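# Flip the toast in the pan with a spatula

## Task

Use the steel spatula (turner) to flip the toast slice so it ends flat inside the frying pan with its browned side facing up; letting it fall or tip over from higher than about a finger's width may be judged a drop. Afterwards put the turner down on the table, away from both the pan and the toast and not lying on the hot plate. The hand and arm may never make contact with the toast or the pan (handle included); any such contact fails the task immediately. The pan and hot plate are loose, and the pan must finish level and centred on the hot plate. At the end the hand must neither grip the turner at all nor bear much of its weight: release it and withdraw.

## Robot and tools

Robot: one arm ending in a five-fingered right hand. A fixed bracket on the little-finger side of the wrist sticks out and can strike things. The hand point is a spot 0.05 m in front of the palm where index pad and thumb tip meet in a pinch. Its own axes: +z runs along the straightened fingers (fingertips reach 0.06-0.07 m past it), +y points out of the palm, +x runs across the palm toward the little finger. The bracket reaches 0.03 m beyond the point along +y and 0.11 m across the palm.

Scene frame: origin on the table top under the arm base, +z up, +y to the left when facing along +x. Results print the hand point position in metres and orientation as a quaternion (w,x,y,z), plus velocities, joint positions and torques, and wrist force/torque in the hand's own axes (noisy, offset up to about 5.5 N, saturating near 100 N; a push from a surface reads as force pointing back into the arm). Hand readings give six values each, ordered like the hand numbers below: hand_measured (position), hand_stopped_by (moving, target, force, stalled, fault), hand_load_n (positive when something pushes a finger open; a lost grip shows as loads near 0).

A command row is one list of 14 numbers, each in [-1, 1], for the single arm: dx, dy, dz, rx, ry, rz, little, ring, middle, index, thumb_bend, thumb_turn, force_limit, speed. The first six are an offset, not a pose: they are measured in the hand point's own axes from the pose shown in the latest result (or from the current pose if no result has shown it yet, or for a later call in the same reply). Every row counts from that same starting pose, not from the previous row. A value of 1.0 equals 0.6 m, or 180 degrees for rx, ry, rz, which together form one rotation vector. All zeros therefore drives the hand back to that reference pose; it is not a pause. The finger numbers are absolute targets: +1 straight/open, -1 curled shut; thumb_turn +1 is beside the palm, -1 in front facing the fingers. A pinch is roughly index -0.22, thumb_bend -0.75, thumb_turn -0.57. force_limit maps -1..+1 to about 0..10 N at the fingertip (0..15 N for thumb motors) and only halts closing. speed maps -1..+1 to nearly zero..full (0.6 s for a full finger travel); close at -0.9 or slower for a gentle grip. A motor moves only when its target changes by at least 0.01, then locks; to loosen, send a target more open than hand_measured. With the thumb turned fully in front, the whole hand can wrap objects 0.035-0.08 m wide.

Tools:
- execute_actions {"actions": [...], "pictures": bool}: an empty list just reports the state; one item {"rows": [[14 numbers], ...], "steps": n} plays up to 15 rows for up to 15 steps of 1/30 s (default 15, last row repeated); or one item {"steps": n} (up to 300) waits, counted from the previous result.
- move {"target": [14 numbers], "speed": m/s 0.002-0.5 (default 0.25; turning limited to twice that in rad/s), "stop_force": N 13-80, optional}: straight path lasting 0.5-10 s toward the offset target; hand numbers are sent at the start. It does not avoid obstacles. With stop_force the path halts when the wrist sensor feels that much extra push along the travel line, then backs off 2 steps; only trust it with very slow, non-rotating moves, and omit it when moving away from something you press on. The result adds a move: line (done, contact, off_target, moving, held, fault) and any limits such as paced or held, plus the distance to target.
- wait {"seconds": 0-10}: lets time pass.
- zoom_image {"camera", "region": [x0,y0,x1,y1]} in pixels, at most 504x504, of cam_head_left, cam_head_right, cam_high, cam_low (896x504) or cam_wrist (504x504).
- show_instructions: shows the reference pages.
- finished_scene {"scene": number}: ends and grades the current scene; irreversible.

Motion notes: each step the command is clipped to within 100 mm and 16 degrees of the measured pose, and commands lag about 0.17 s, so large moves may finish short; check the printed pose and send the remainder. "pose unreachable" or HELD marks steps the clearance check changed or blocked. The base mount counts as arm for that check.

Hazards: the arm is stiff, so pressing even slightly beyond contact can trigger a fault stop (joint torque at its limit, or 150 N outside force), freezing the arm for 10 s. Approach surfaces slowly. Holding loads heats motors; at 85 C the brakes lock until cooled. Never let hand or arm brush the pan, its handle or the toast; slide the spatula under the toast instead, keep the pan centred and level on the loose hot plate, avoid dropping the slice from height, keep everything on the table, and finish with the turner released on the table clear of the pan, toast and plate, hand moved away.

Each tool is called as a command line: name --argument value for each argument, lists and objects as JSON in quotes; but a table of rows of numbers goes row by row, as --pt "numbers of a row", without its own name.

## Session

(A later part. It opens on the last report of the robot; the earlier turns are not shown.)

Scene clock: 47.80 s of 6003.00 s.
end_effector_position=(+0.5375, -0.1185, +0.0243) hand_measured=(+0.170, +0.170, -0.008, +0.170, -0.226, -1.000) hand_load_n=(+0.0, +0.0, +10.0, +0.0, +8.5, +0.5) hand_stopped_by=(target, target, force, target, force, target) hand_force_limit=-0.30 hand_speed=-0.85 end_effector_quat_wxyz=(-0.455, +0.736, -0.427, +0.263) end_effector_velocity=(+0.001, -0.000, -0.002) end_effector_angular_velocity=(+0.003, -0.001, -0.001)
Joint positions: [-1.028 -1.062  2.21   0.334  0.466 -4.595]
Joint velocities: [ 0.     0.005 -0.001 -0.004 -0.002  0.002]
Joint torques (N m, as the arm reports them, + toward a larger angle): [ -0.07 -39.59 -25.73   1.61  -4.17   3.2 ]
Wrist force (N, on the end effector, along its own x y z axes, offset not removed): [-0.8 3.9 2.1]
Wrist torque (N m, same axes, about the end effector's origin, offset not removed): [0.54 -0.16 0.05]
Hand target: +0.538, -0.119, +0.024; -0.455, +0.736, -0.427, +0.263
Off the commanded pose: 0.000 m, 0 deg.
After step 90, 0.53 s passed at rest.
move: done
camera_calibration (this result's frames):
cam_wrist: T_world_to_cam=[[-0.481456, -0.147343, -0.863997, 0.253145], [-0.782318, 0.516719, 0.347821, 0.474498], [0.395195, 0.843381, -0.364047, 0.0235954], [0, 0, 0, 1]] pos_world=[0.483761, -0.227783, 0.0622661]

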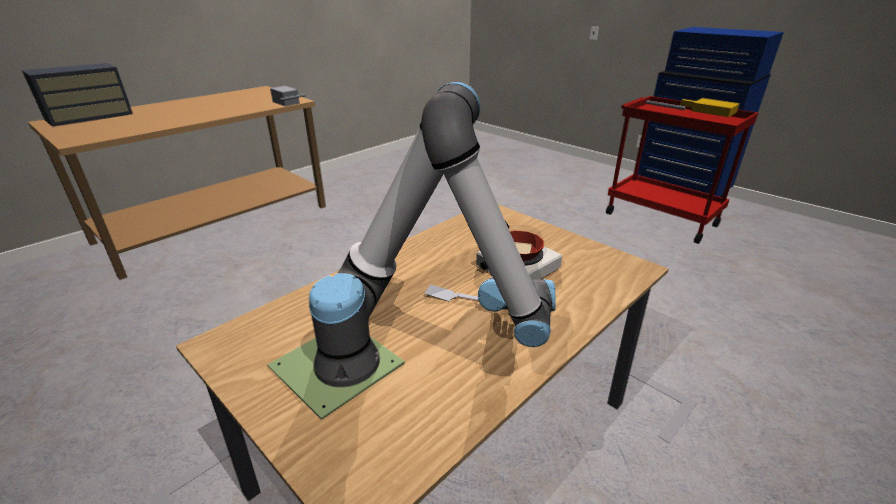

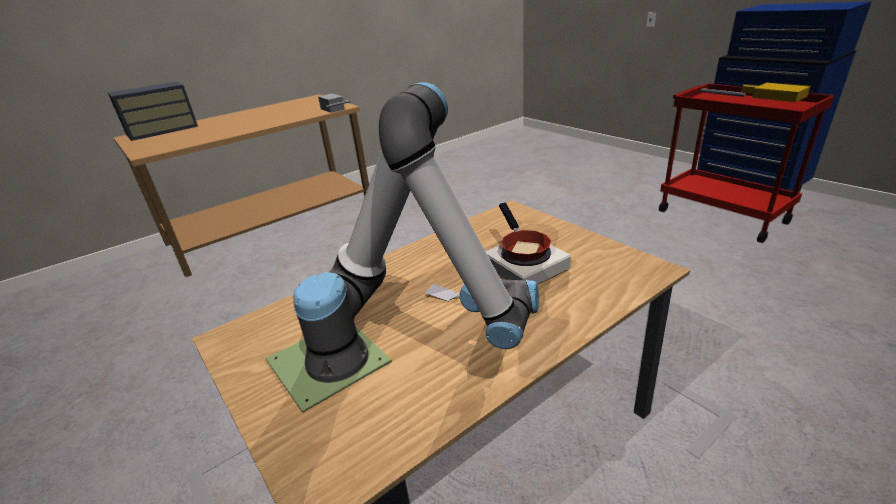

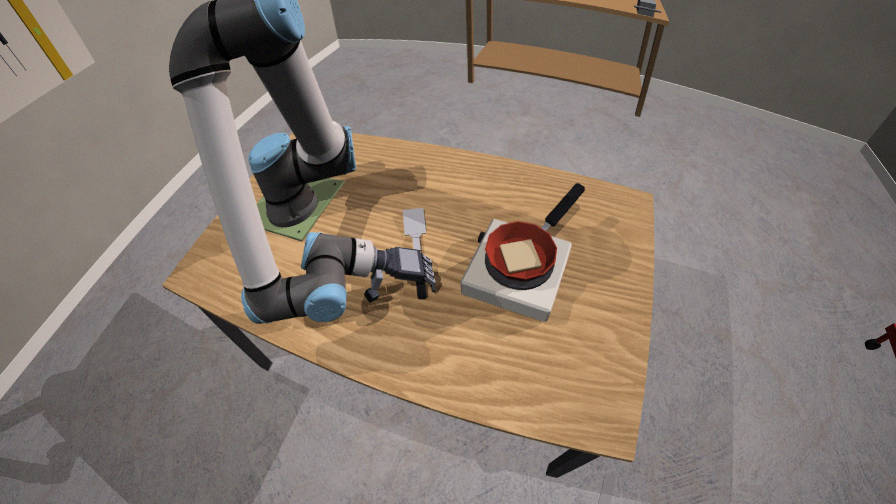

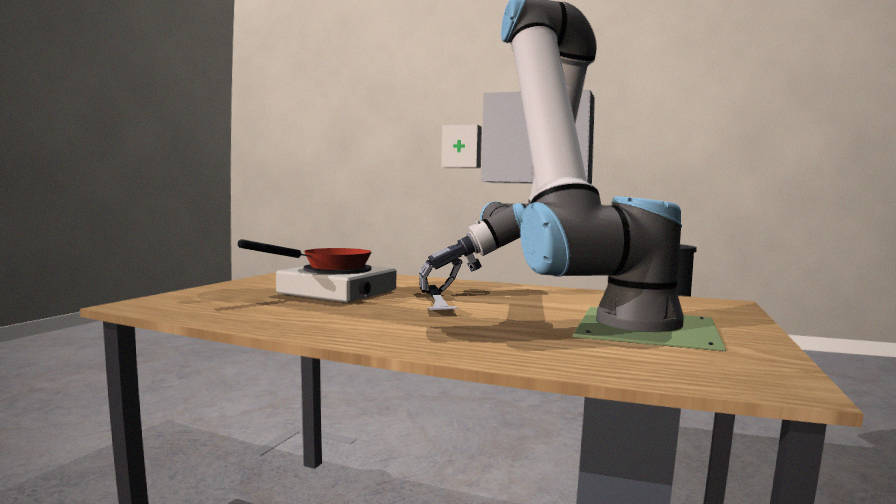

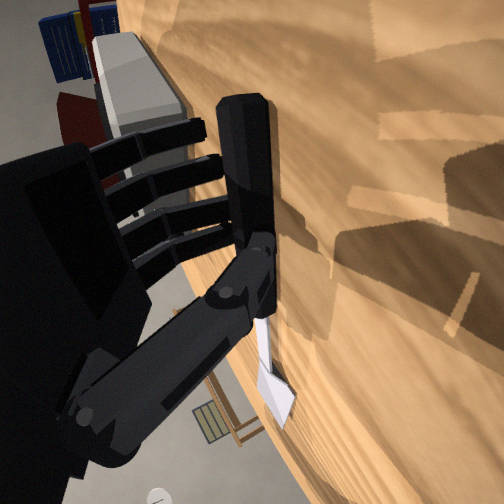

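move --target '[0,0.003,0.002,0,0,0,0.17,0.17,0.15,0.17,-0.1,-1,0.8,-0.85]'

move --target '[-0.03,0.007,0.0035,0,0,0,0.17,0.17,0.15,0.17,-0.1,-1,0.8,-0.85]' --speed 0.03

move --target '[0,0,0,0,0,0,0.17,0.17,-0.6,-0.6,-0.23,-1,1,-0.8]'

move --target '[0,-0.06,-0.03,0,0,0,0.17,-0.5,-0.6,-0.6,-0.23,-1,-0.3,-0.85]' --speed 0.03

Scene clock: 53.07 s of 6003.00 s.
end_effector_position=(+0.5378, -0.1184, +0.0222) hand_measured=(+0.170, +0.170, +0.150, +0.170, -0.100, -1.000) hand_load_n=(+0.0, +0.0, +0.0, +0.0, +0.0, +0.0) hand_stopped_by=(target, target, target, target, target, target) hand_force_limit=0.80 hand_speed=-0.85 end_effector_quat_wxyz=(-0.455, +0.736, -0.427, +0.263) end_effector_velocity=(-0.000, -0.000, -0.000) end_effector_angular_velocity=(+0.000, +0.001, -0.000)
Joint positions: [-1.027 -1.059  2.21   0.329  0.466 -4.594]
Joint velocities: [-0.    -0.    -0.     0.001  0.001  0.001]
Joint torques (N m, as the arm reports them, + toward a larger angle): [ 14.88 -36.98  -3.52   0.73  -0.25   3.38]
Wrist force (N, on the end effector, along its own x y z axes, offset not removed): [-2.0 1.7 2.7]
Wrist torque (N m, same axes, about the end effector's origin, offset not removed): [0.15 0.11 -0.23]
Hand target: +0.538, -0.118, +0.022; -0.455, +0.736, -0.427, +0.263
Off the commanded pose: 0.000 m, 0 deg.
After step 90, 1.17 s passed at rest.
move: done
camera_calibration (this result's frames):
cam_wrist: T_world_to_cam=[[-0.481377, -0.147369, -0.864036, 0.251411], [-0.782352, 0.516724, 0.347737, 0.475413], [0.395222, 0.843373, -0.364034, 0.0226166], [0, 0, 0, 1]] pos_world=[0.484025, -0.227681, 0.0601421]

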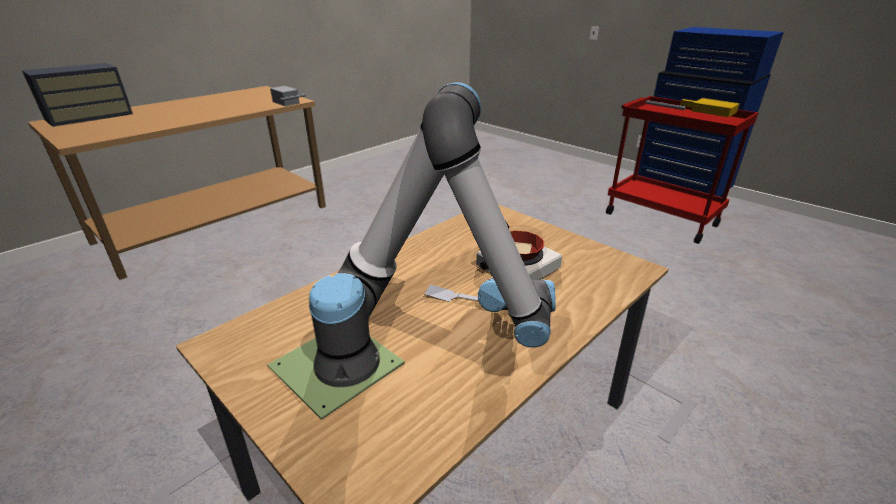

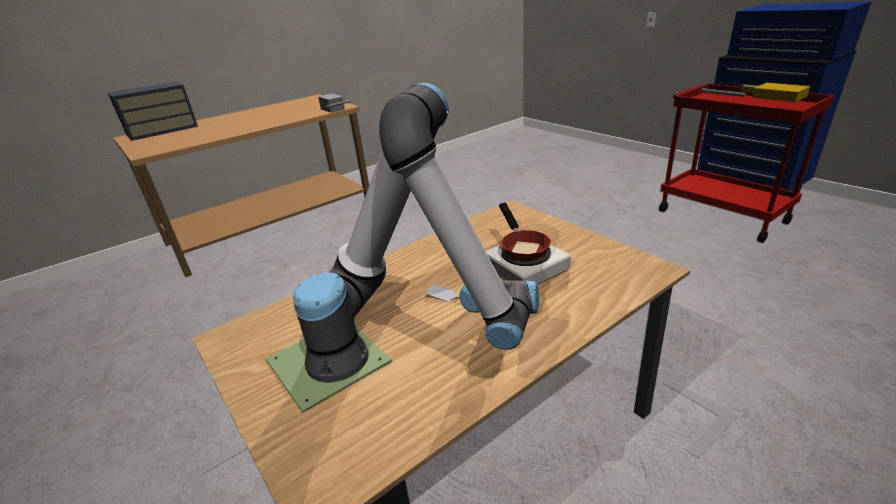

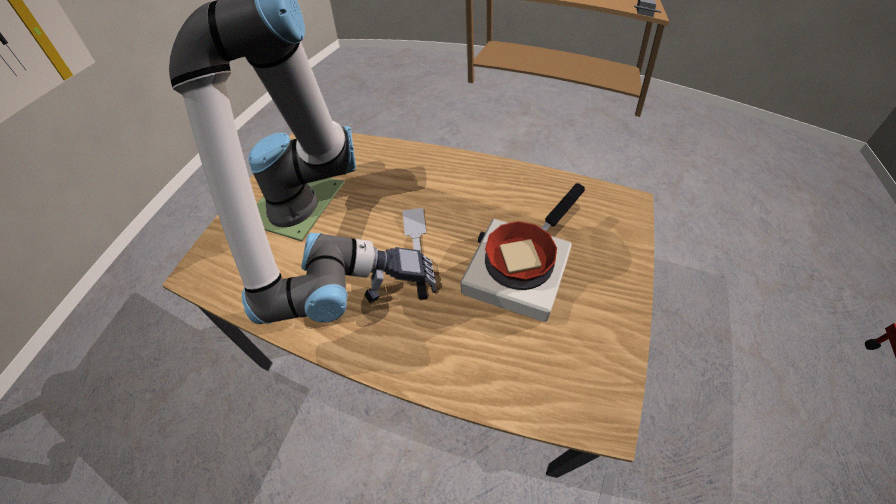

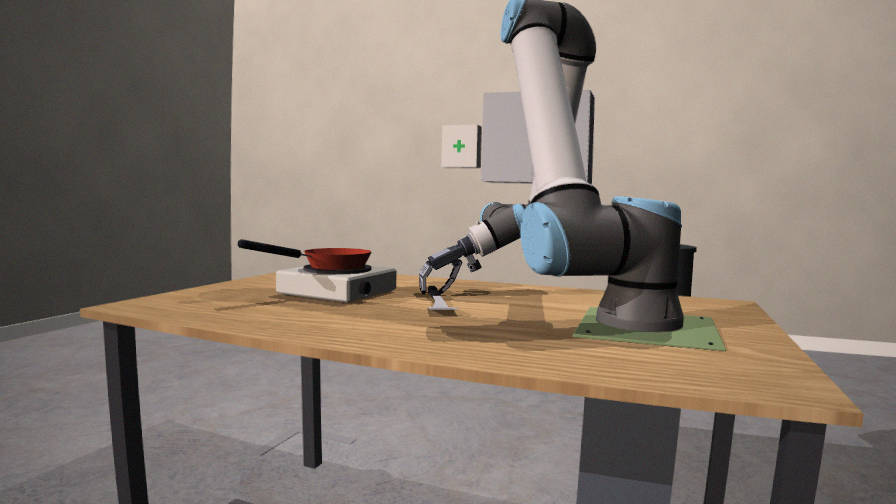

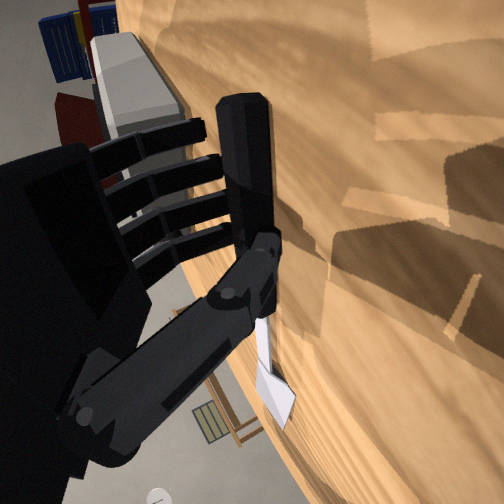

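Scene clock: 54.03 s of 6003.00 s.
end_effector_position=(+0.5290, -0.1031, +0.0177) hand_measured=(+0.170, +0.170, +0.150, +0.170, -0.100, -1.000) hand_load_n=(+0.0, +0.0, +2.0, +0.0, +0.0, +0.0) hand_stopped_by=(target, target, target, target, target, target) hand_force_limit=0.80 hand_speed=-0.85 end_effector_quat_wxyz=(-0.455, +0.736, -0.427, +0.263) end_effector_velocity=(-0.001, +0.002, -0.001) end_effector_angular_velocity=(+0.002, +0.001, -0.001)
Joint positions: [-1.025 -1.066  2.243  0.299  0.466 -4.589]
Joint velocities: [-0.    -0.001  0.005 -0.004 -0.     0.002]
Joint torques (N m, as the arm reports them, + toward a larger angle): [ 18.75 -58.6   10.68  -0.16   1.81   3.54]
Wrist force (N, on the end effector, along its own x y z axes, offset not removed): [8.4 -23.2 -11.2]
Wrist torque (N m, same axes, about the end effector's origin, offset not removed): [0.66 0.61 -0.82]
Hand target: +0.529, -0.103, +0.018; -0.455, +0.736, -0.427, +0.263
Off the commanded pose: 0.000 m, 0 deg.
move: done
camera_calibration (this result's frames):
cam_wrist: T_world_to_cam=[[-0.481283, -0.147412, -0.864081, 0.245458], [-0.782392, 0.516737, 0.347628, 0.462206], [0.395258, 0.843358, -0.364031, 0.0114706], [0, 0, 0, 1]] pos_world=[0.475227, -0.212329, 0.0555952]

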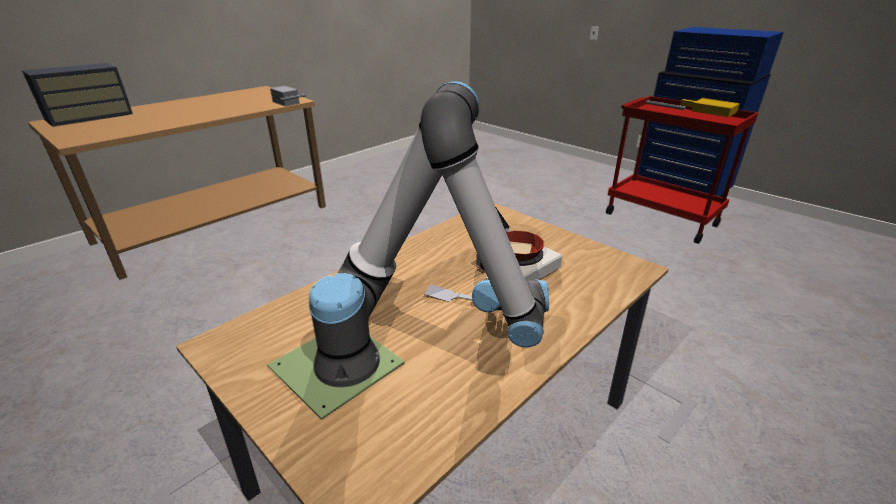

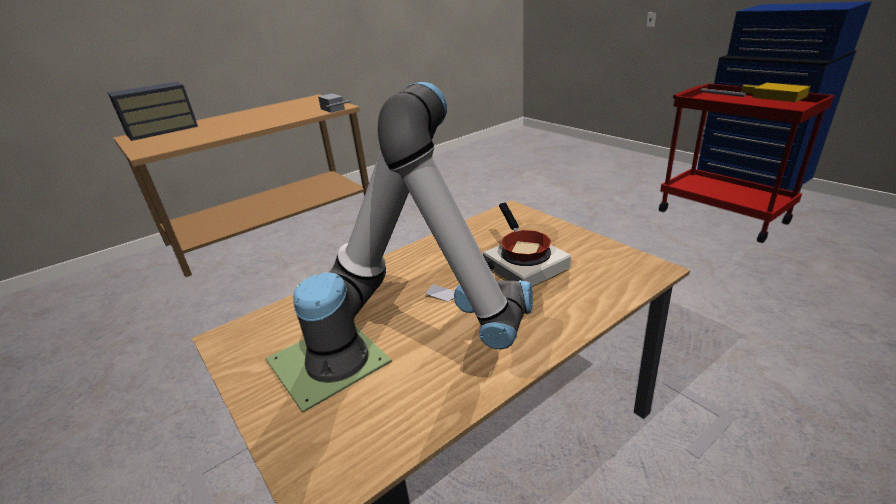

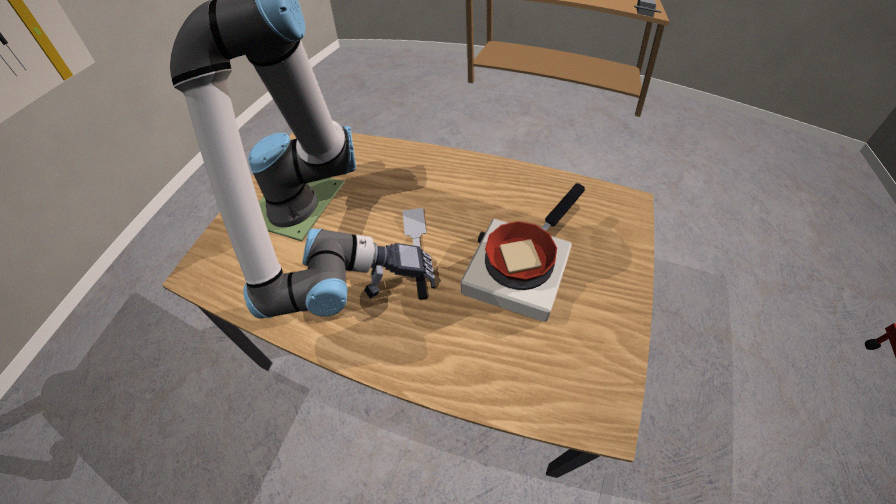

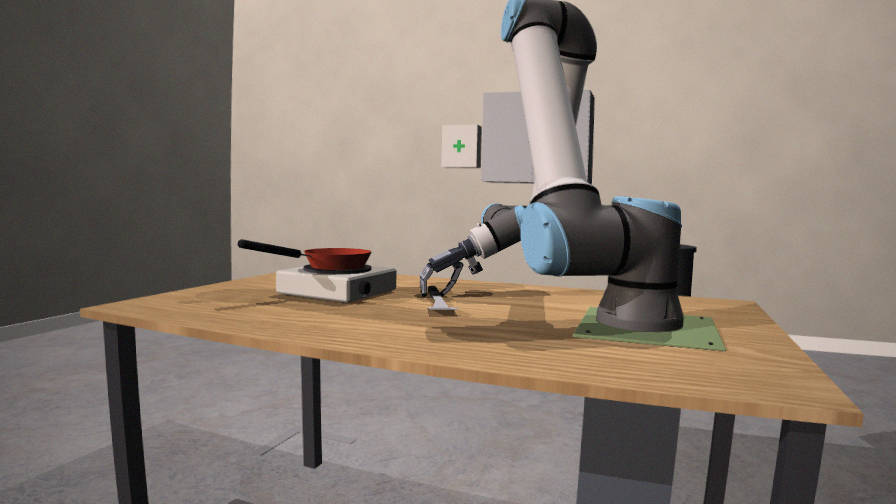

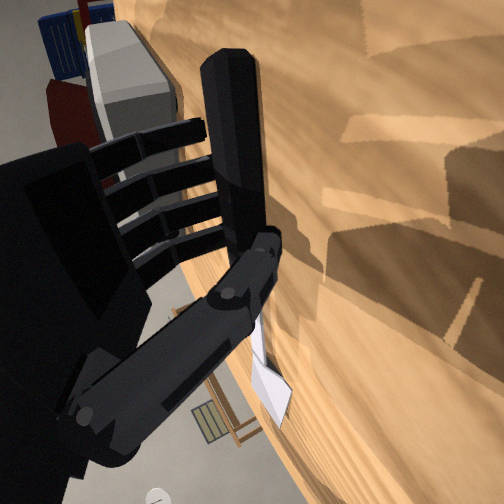

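Scene clock: 54.90 s of 6003.00 s.
end_effector_position=(+0.5290, -0.1030, +0.0177) hand_measured=(+0.170, +0.170, +0.134, -0.026, -0.220, -1.000) hand_load_n=(+0.0, +0.0, +10.0, +10.5, +7.0, -6.5) hand_stopped_by=(target, target, force, force, stalled, target) hand_force_limit=1.00 hand_speed=-0.80 end_effector_quat_wxyz=(-0.455, +0.736, -0.427, +0.263) end_effector_velocity=(-0.000, +0.001, +0.001) end_effector_angular_velocity=(+0.003, +0.002, +0.000)
Joint positions: [-1.025 -1.066  2.243  0.299  0.466 -4.589]
Joint velocities: [ 0.    -0.001 -0.     0.004  0.     0.   ]
Joint torques (N m, as the arm reports them, + toward a larger angle): [  9.07 -49.44 -17.19   4.85   6.43  -0.59]
Wrist force (N, on the end effector, along its own x y z axes, offset not removed): [5.6 -26.2 -0.7]
Wrist torque (N m, same axes, about the end effector's origin, offset not removed): [0.53 -0.01 -0.88]
Hand target: +0.529, -0.103, +0.018; -0.455, +0.736, -0.427, +0.263
Off the commanded pose: 0.000 m, 0 deg.
move: done
camera_calibration (this result's frames):
cam_wrist: T_world_to_cam=[[-0.481232, -0.147373, -0.864116, 0.245473], [-0.782422, 0.516702, 0.347613, 0.462199], [0.395262, 0.843386, -0.363962, 0.0114517], [0, 0, 0, 1]] pos_world=[0.475238, -0.212301, 0.0556188]

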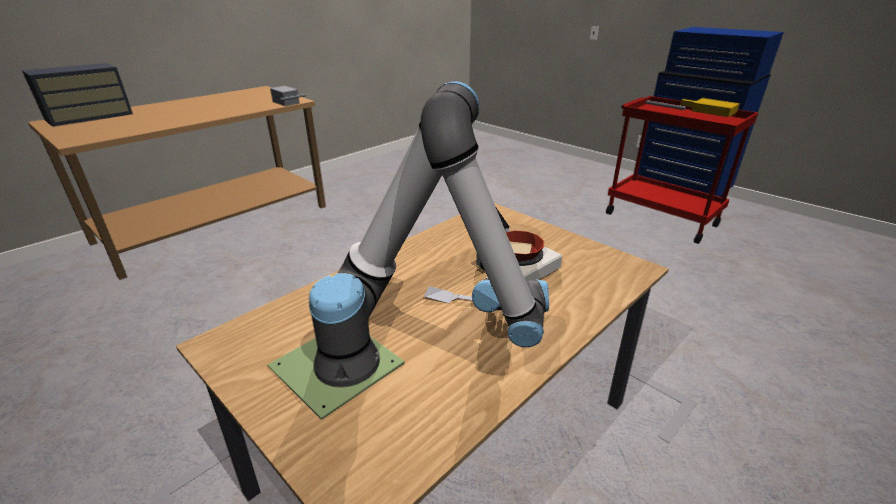

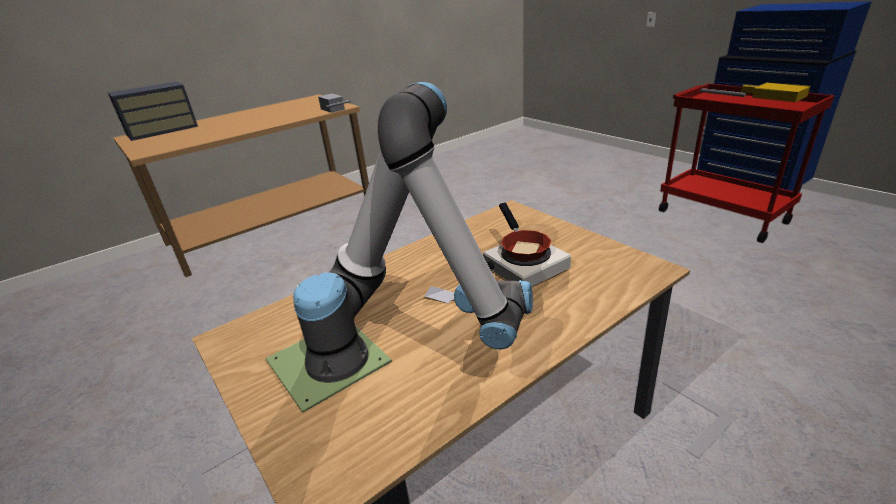

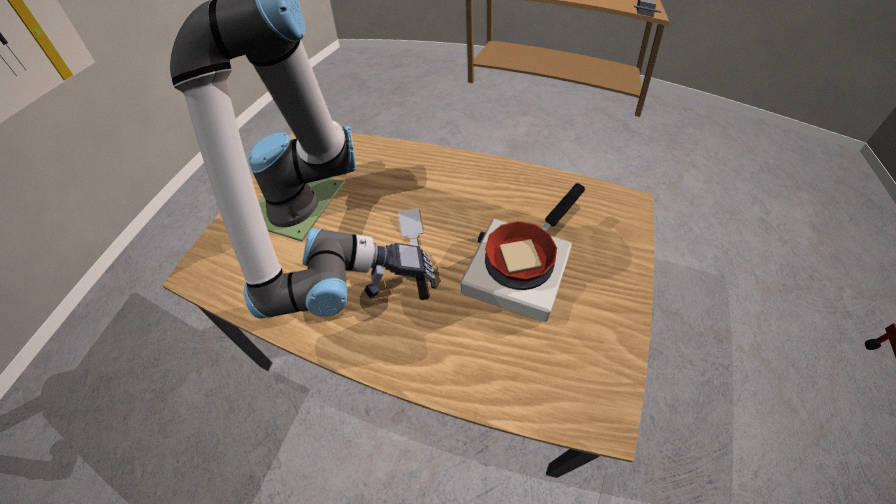

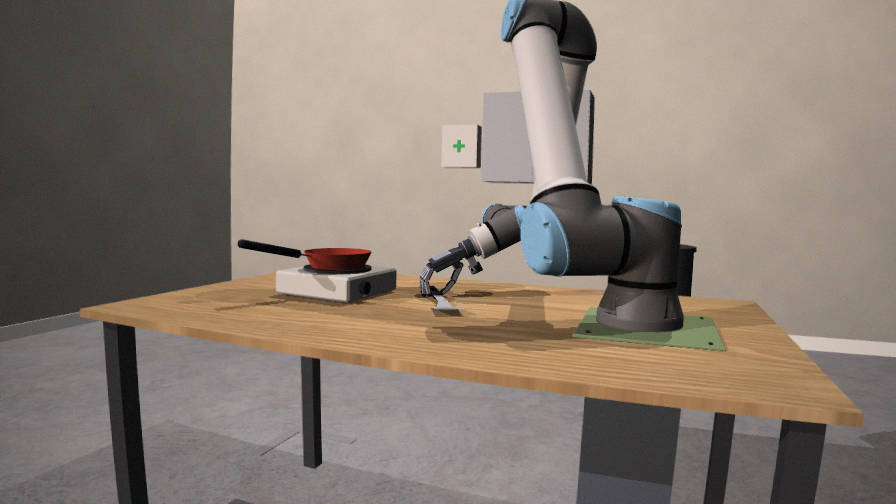

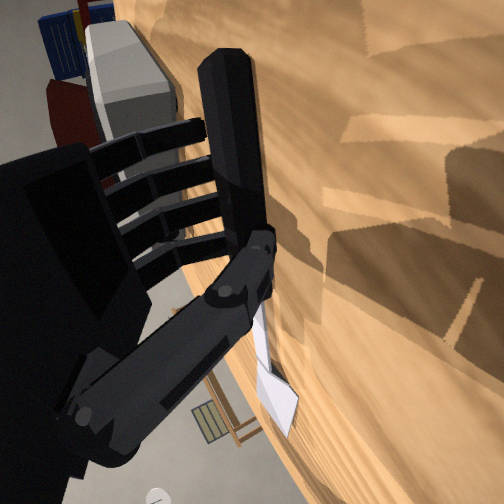

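Scene clock: 56.60 s of 6003.00 s.
end_effector_position=(+0.5290, -0.1030, +0.0576) hand_measured=(+0.170, -0.020, +0.134, -0.026, -0.216, -1.000) hand_load_n=(+0.0, +4.0, +0.0, +10.0, +11.0, -1.5) hand_stopped_by=(target, force, force, force, stalled, target) hand_force_limit=-0.30 hand_speed=-0.85 end_effector_quat_wxyz=(-0.455, +0.736, -0.427, +0.263) end_effector_velocity=(+0.000, -0.000, +0.002) end_effector_angular_velocity=(-0.001, -0.001, -0.000)
Joint positions: [-1.025 -1.141  2.238  0.379  0.466 -4.589]
Joint velocities: [-0.    -0.004 -0.001  0.004 -0.001 -0.001]
Joint torques (N m, as the arm reports them, + toward a larger angle): [ -7.21 -69.05 -27.35   6.99  -4.    -3.99]
Wrist force (N, on the end effector, along its own x y z axes, offset not removed): [1.1 3.8 6.9]
Wrist torque (N m, same axes, about the end effector's origin, offset not removed): [0.02 -0.32 -0.18]
Hand target: +0.529, -0.103, +0.058; -0.455, +0.736, -0.427, +0.263
Off the commanded pose: 0.000 m, 0 deg.
move: done
camera_calibration (this result's frames):
cam_wrist: T_world_to_cam=[[-0.481205, -0.147426, -0.864122, 0.279979], [-0.782483, 0.516616, 0.347604, 0.448347], [0.395173, 0.84343, -0.363956, 0.0260133], [0, 0, 0, 1]] pos_world=[0.475271, -0.212287, 0.095557]

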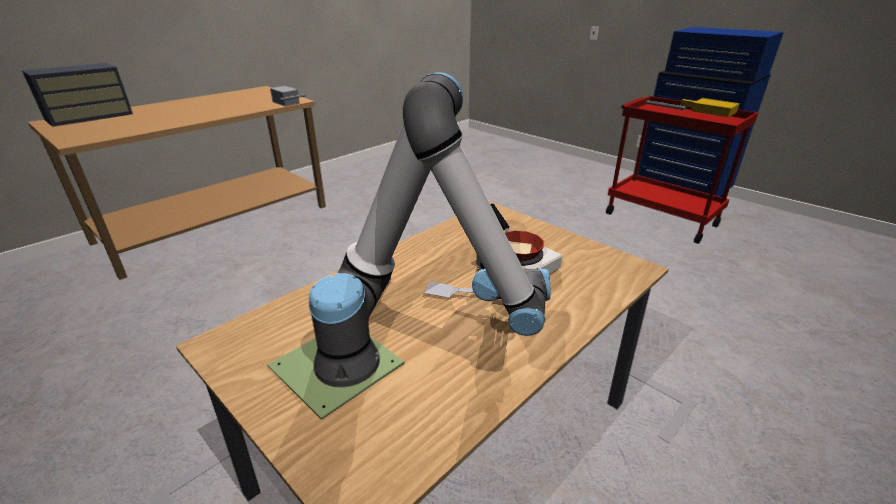

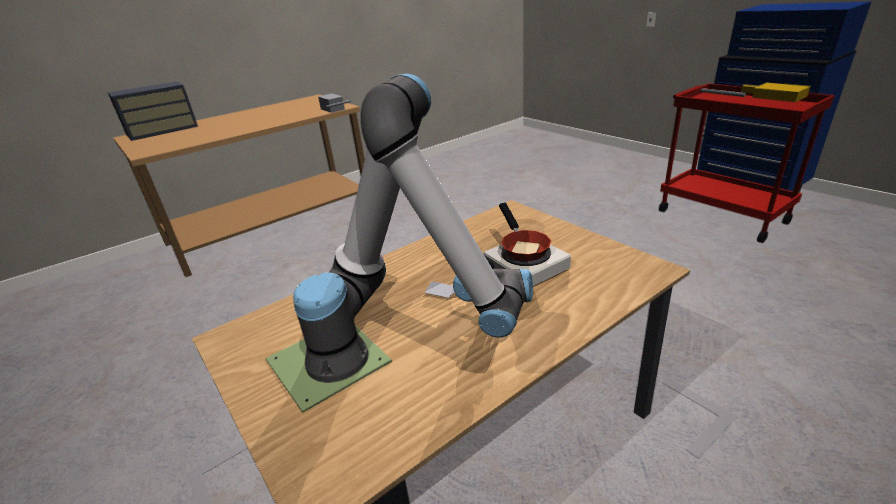

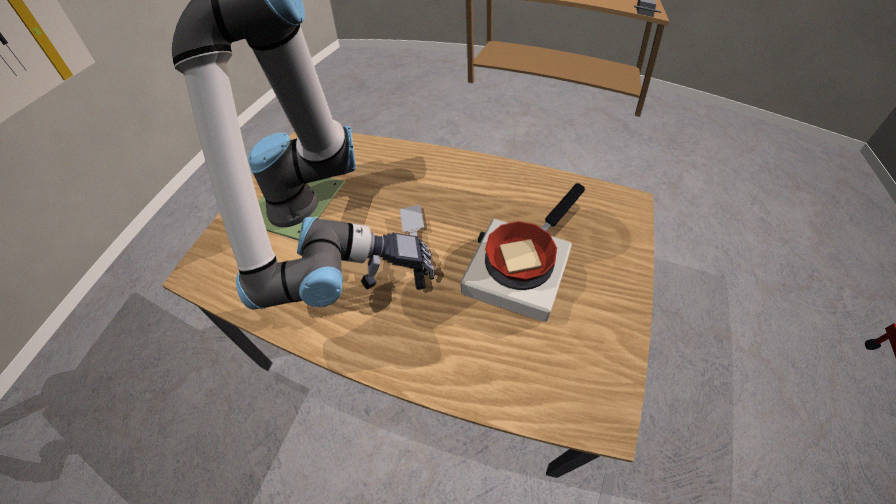

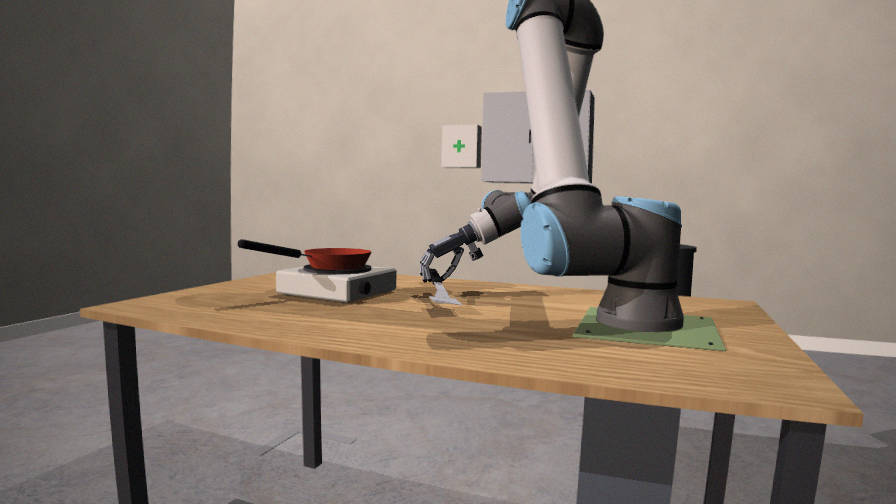

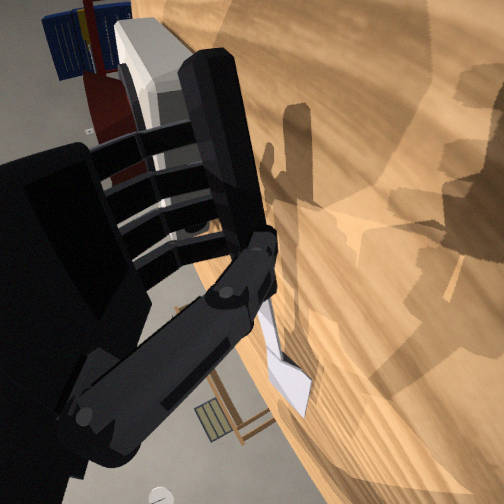

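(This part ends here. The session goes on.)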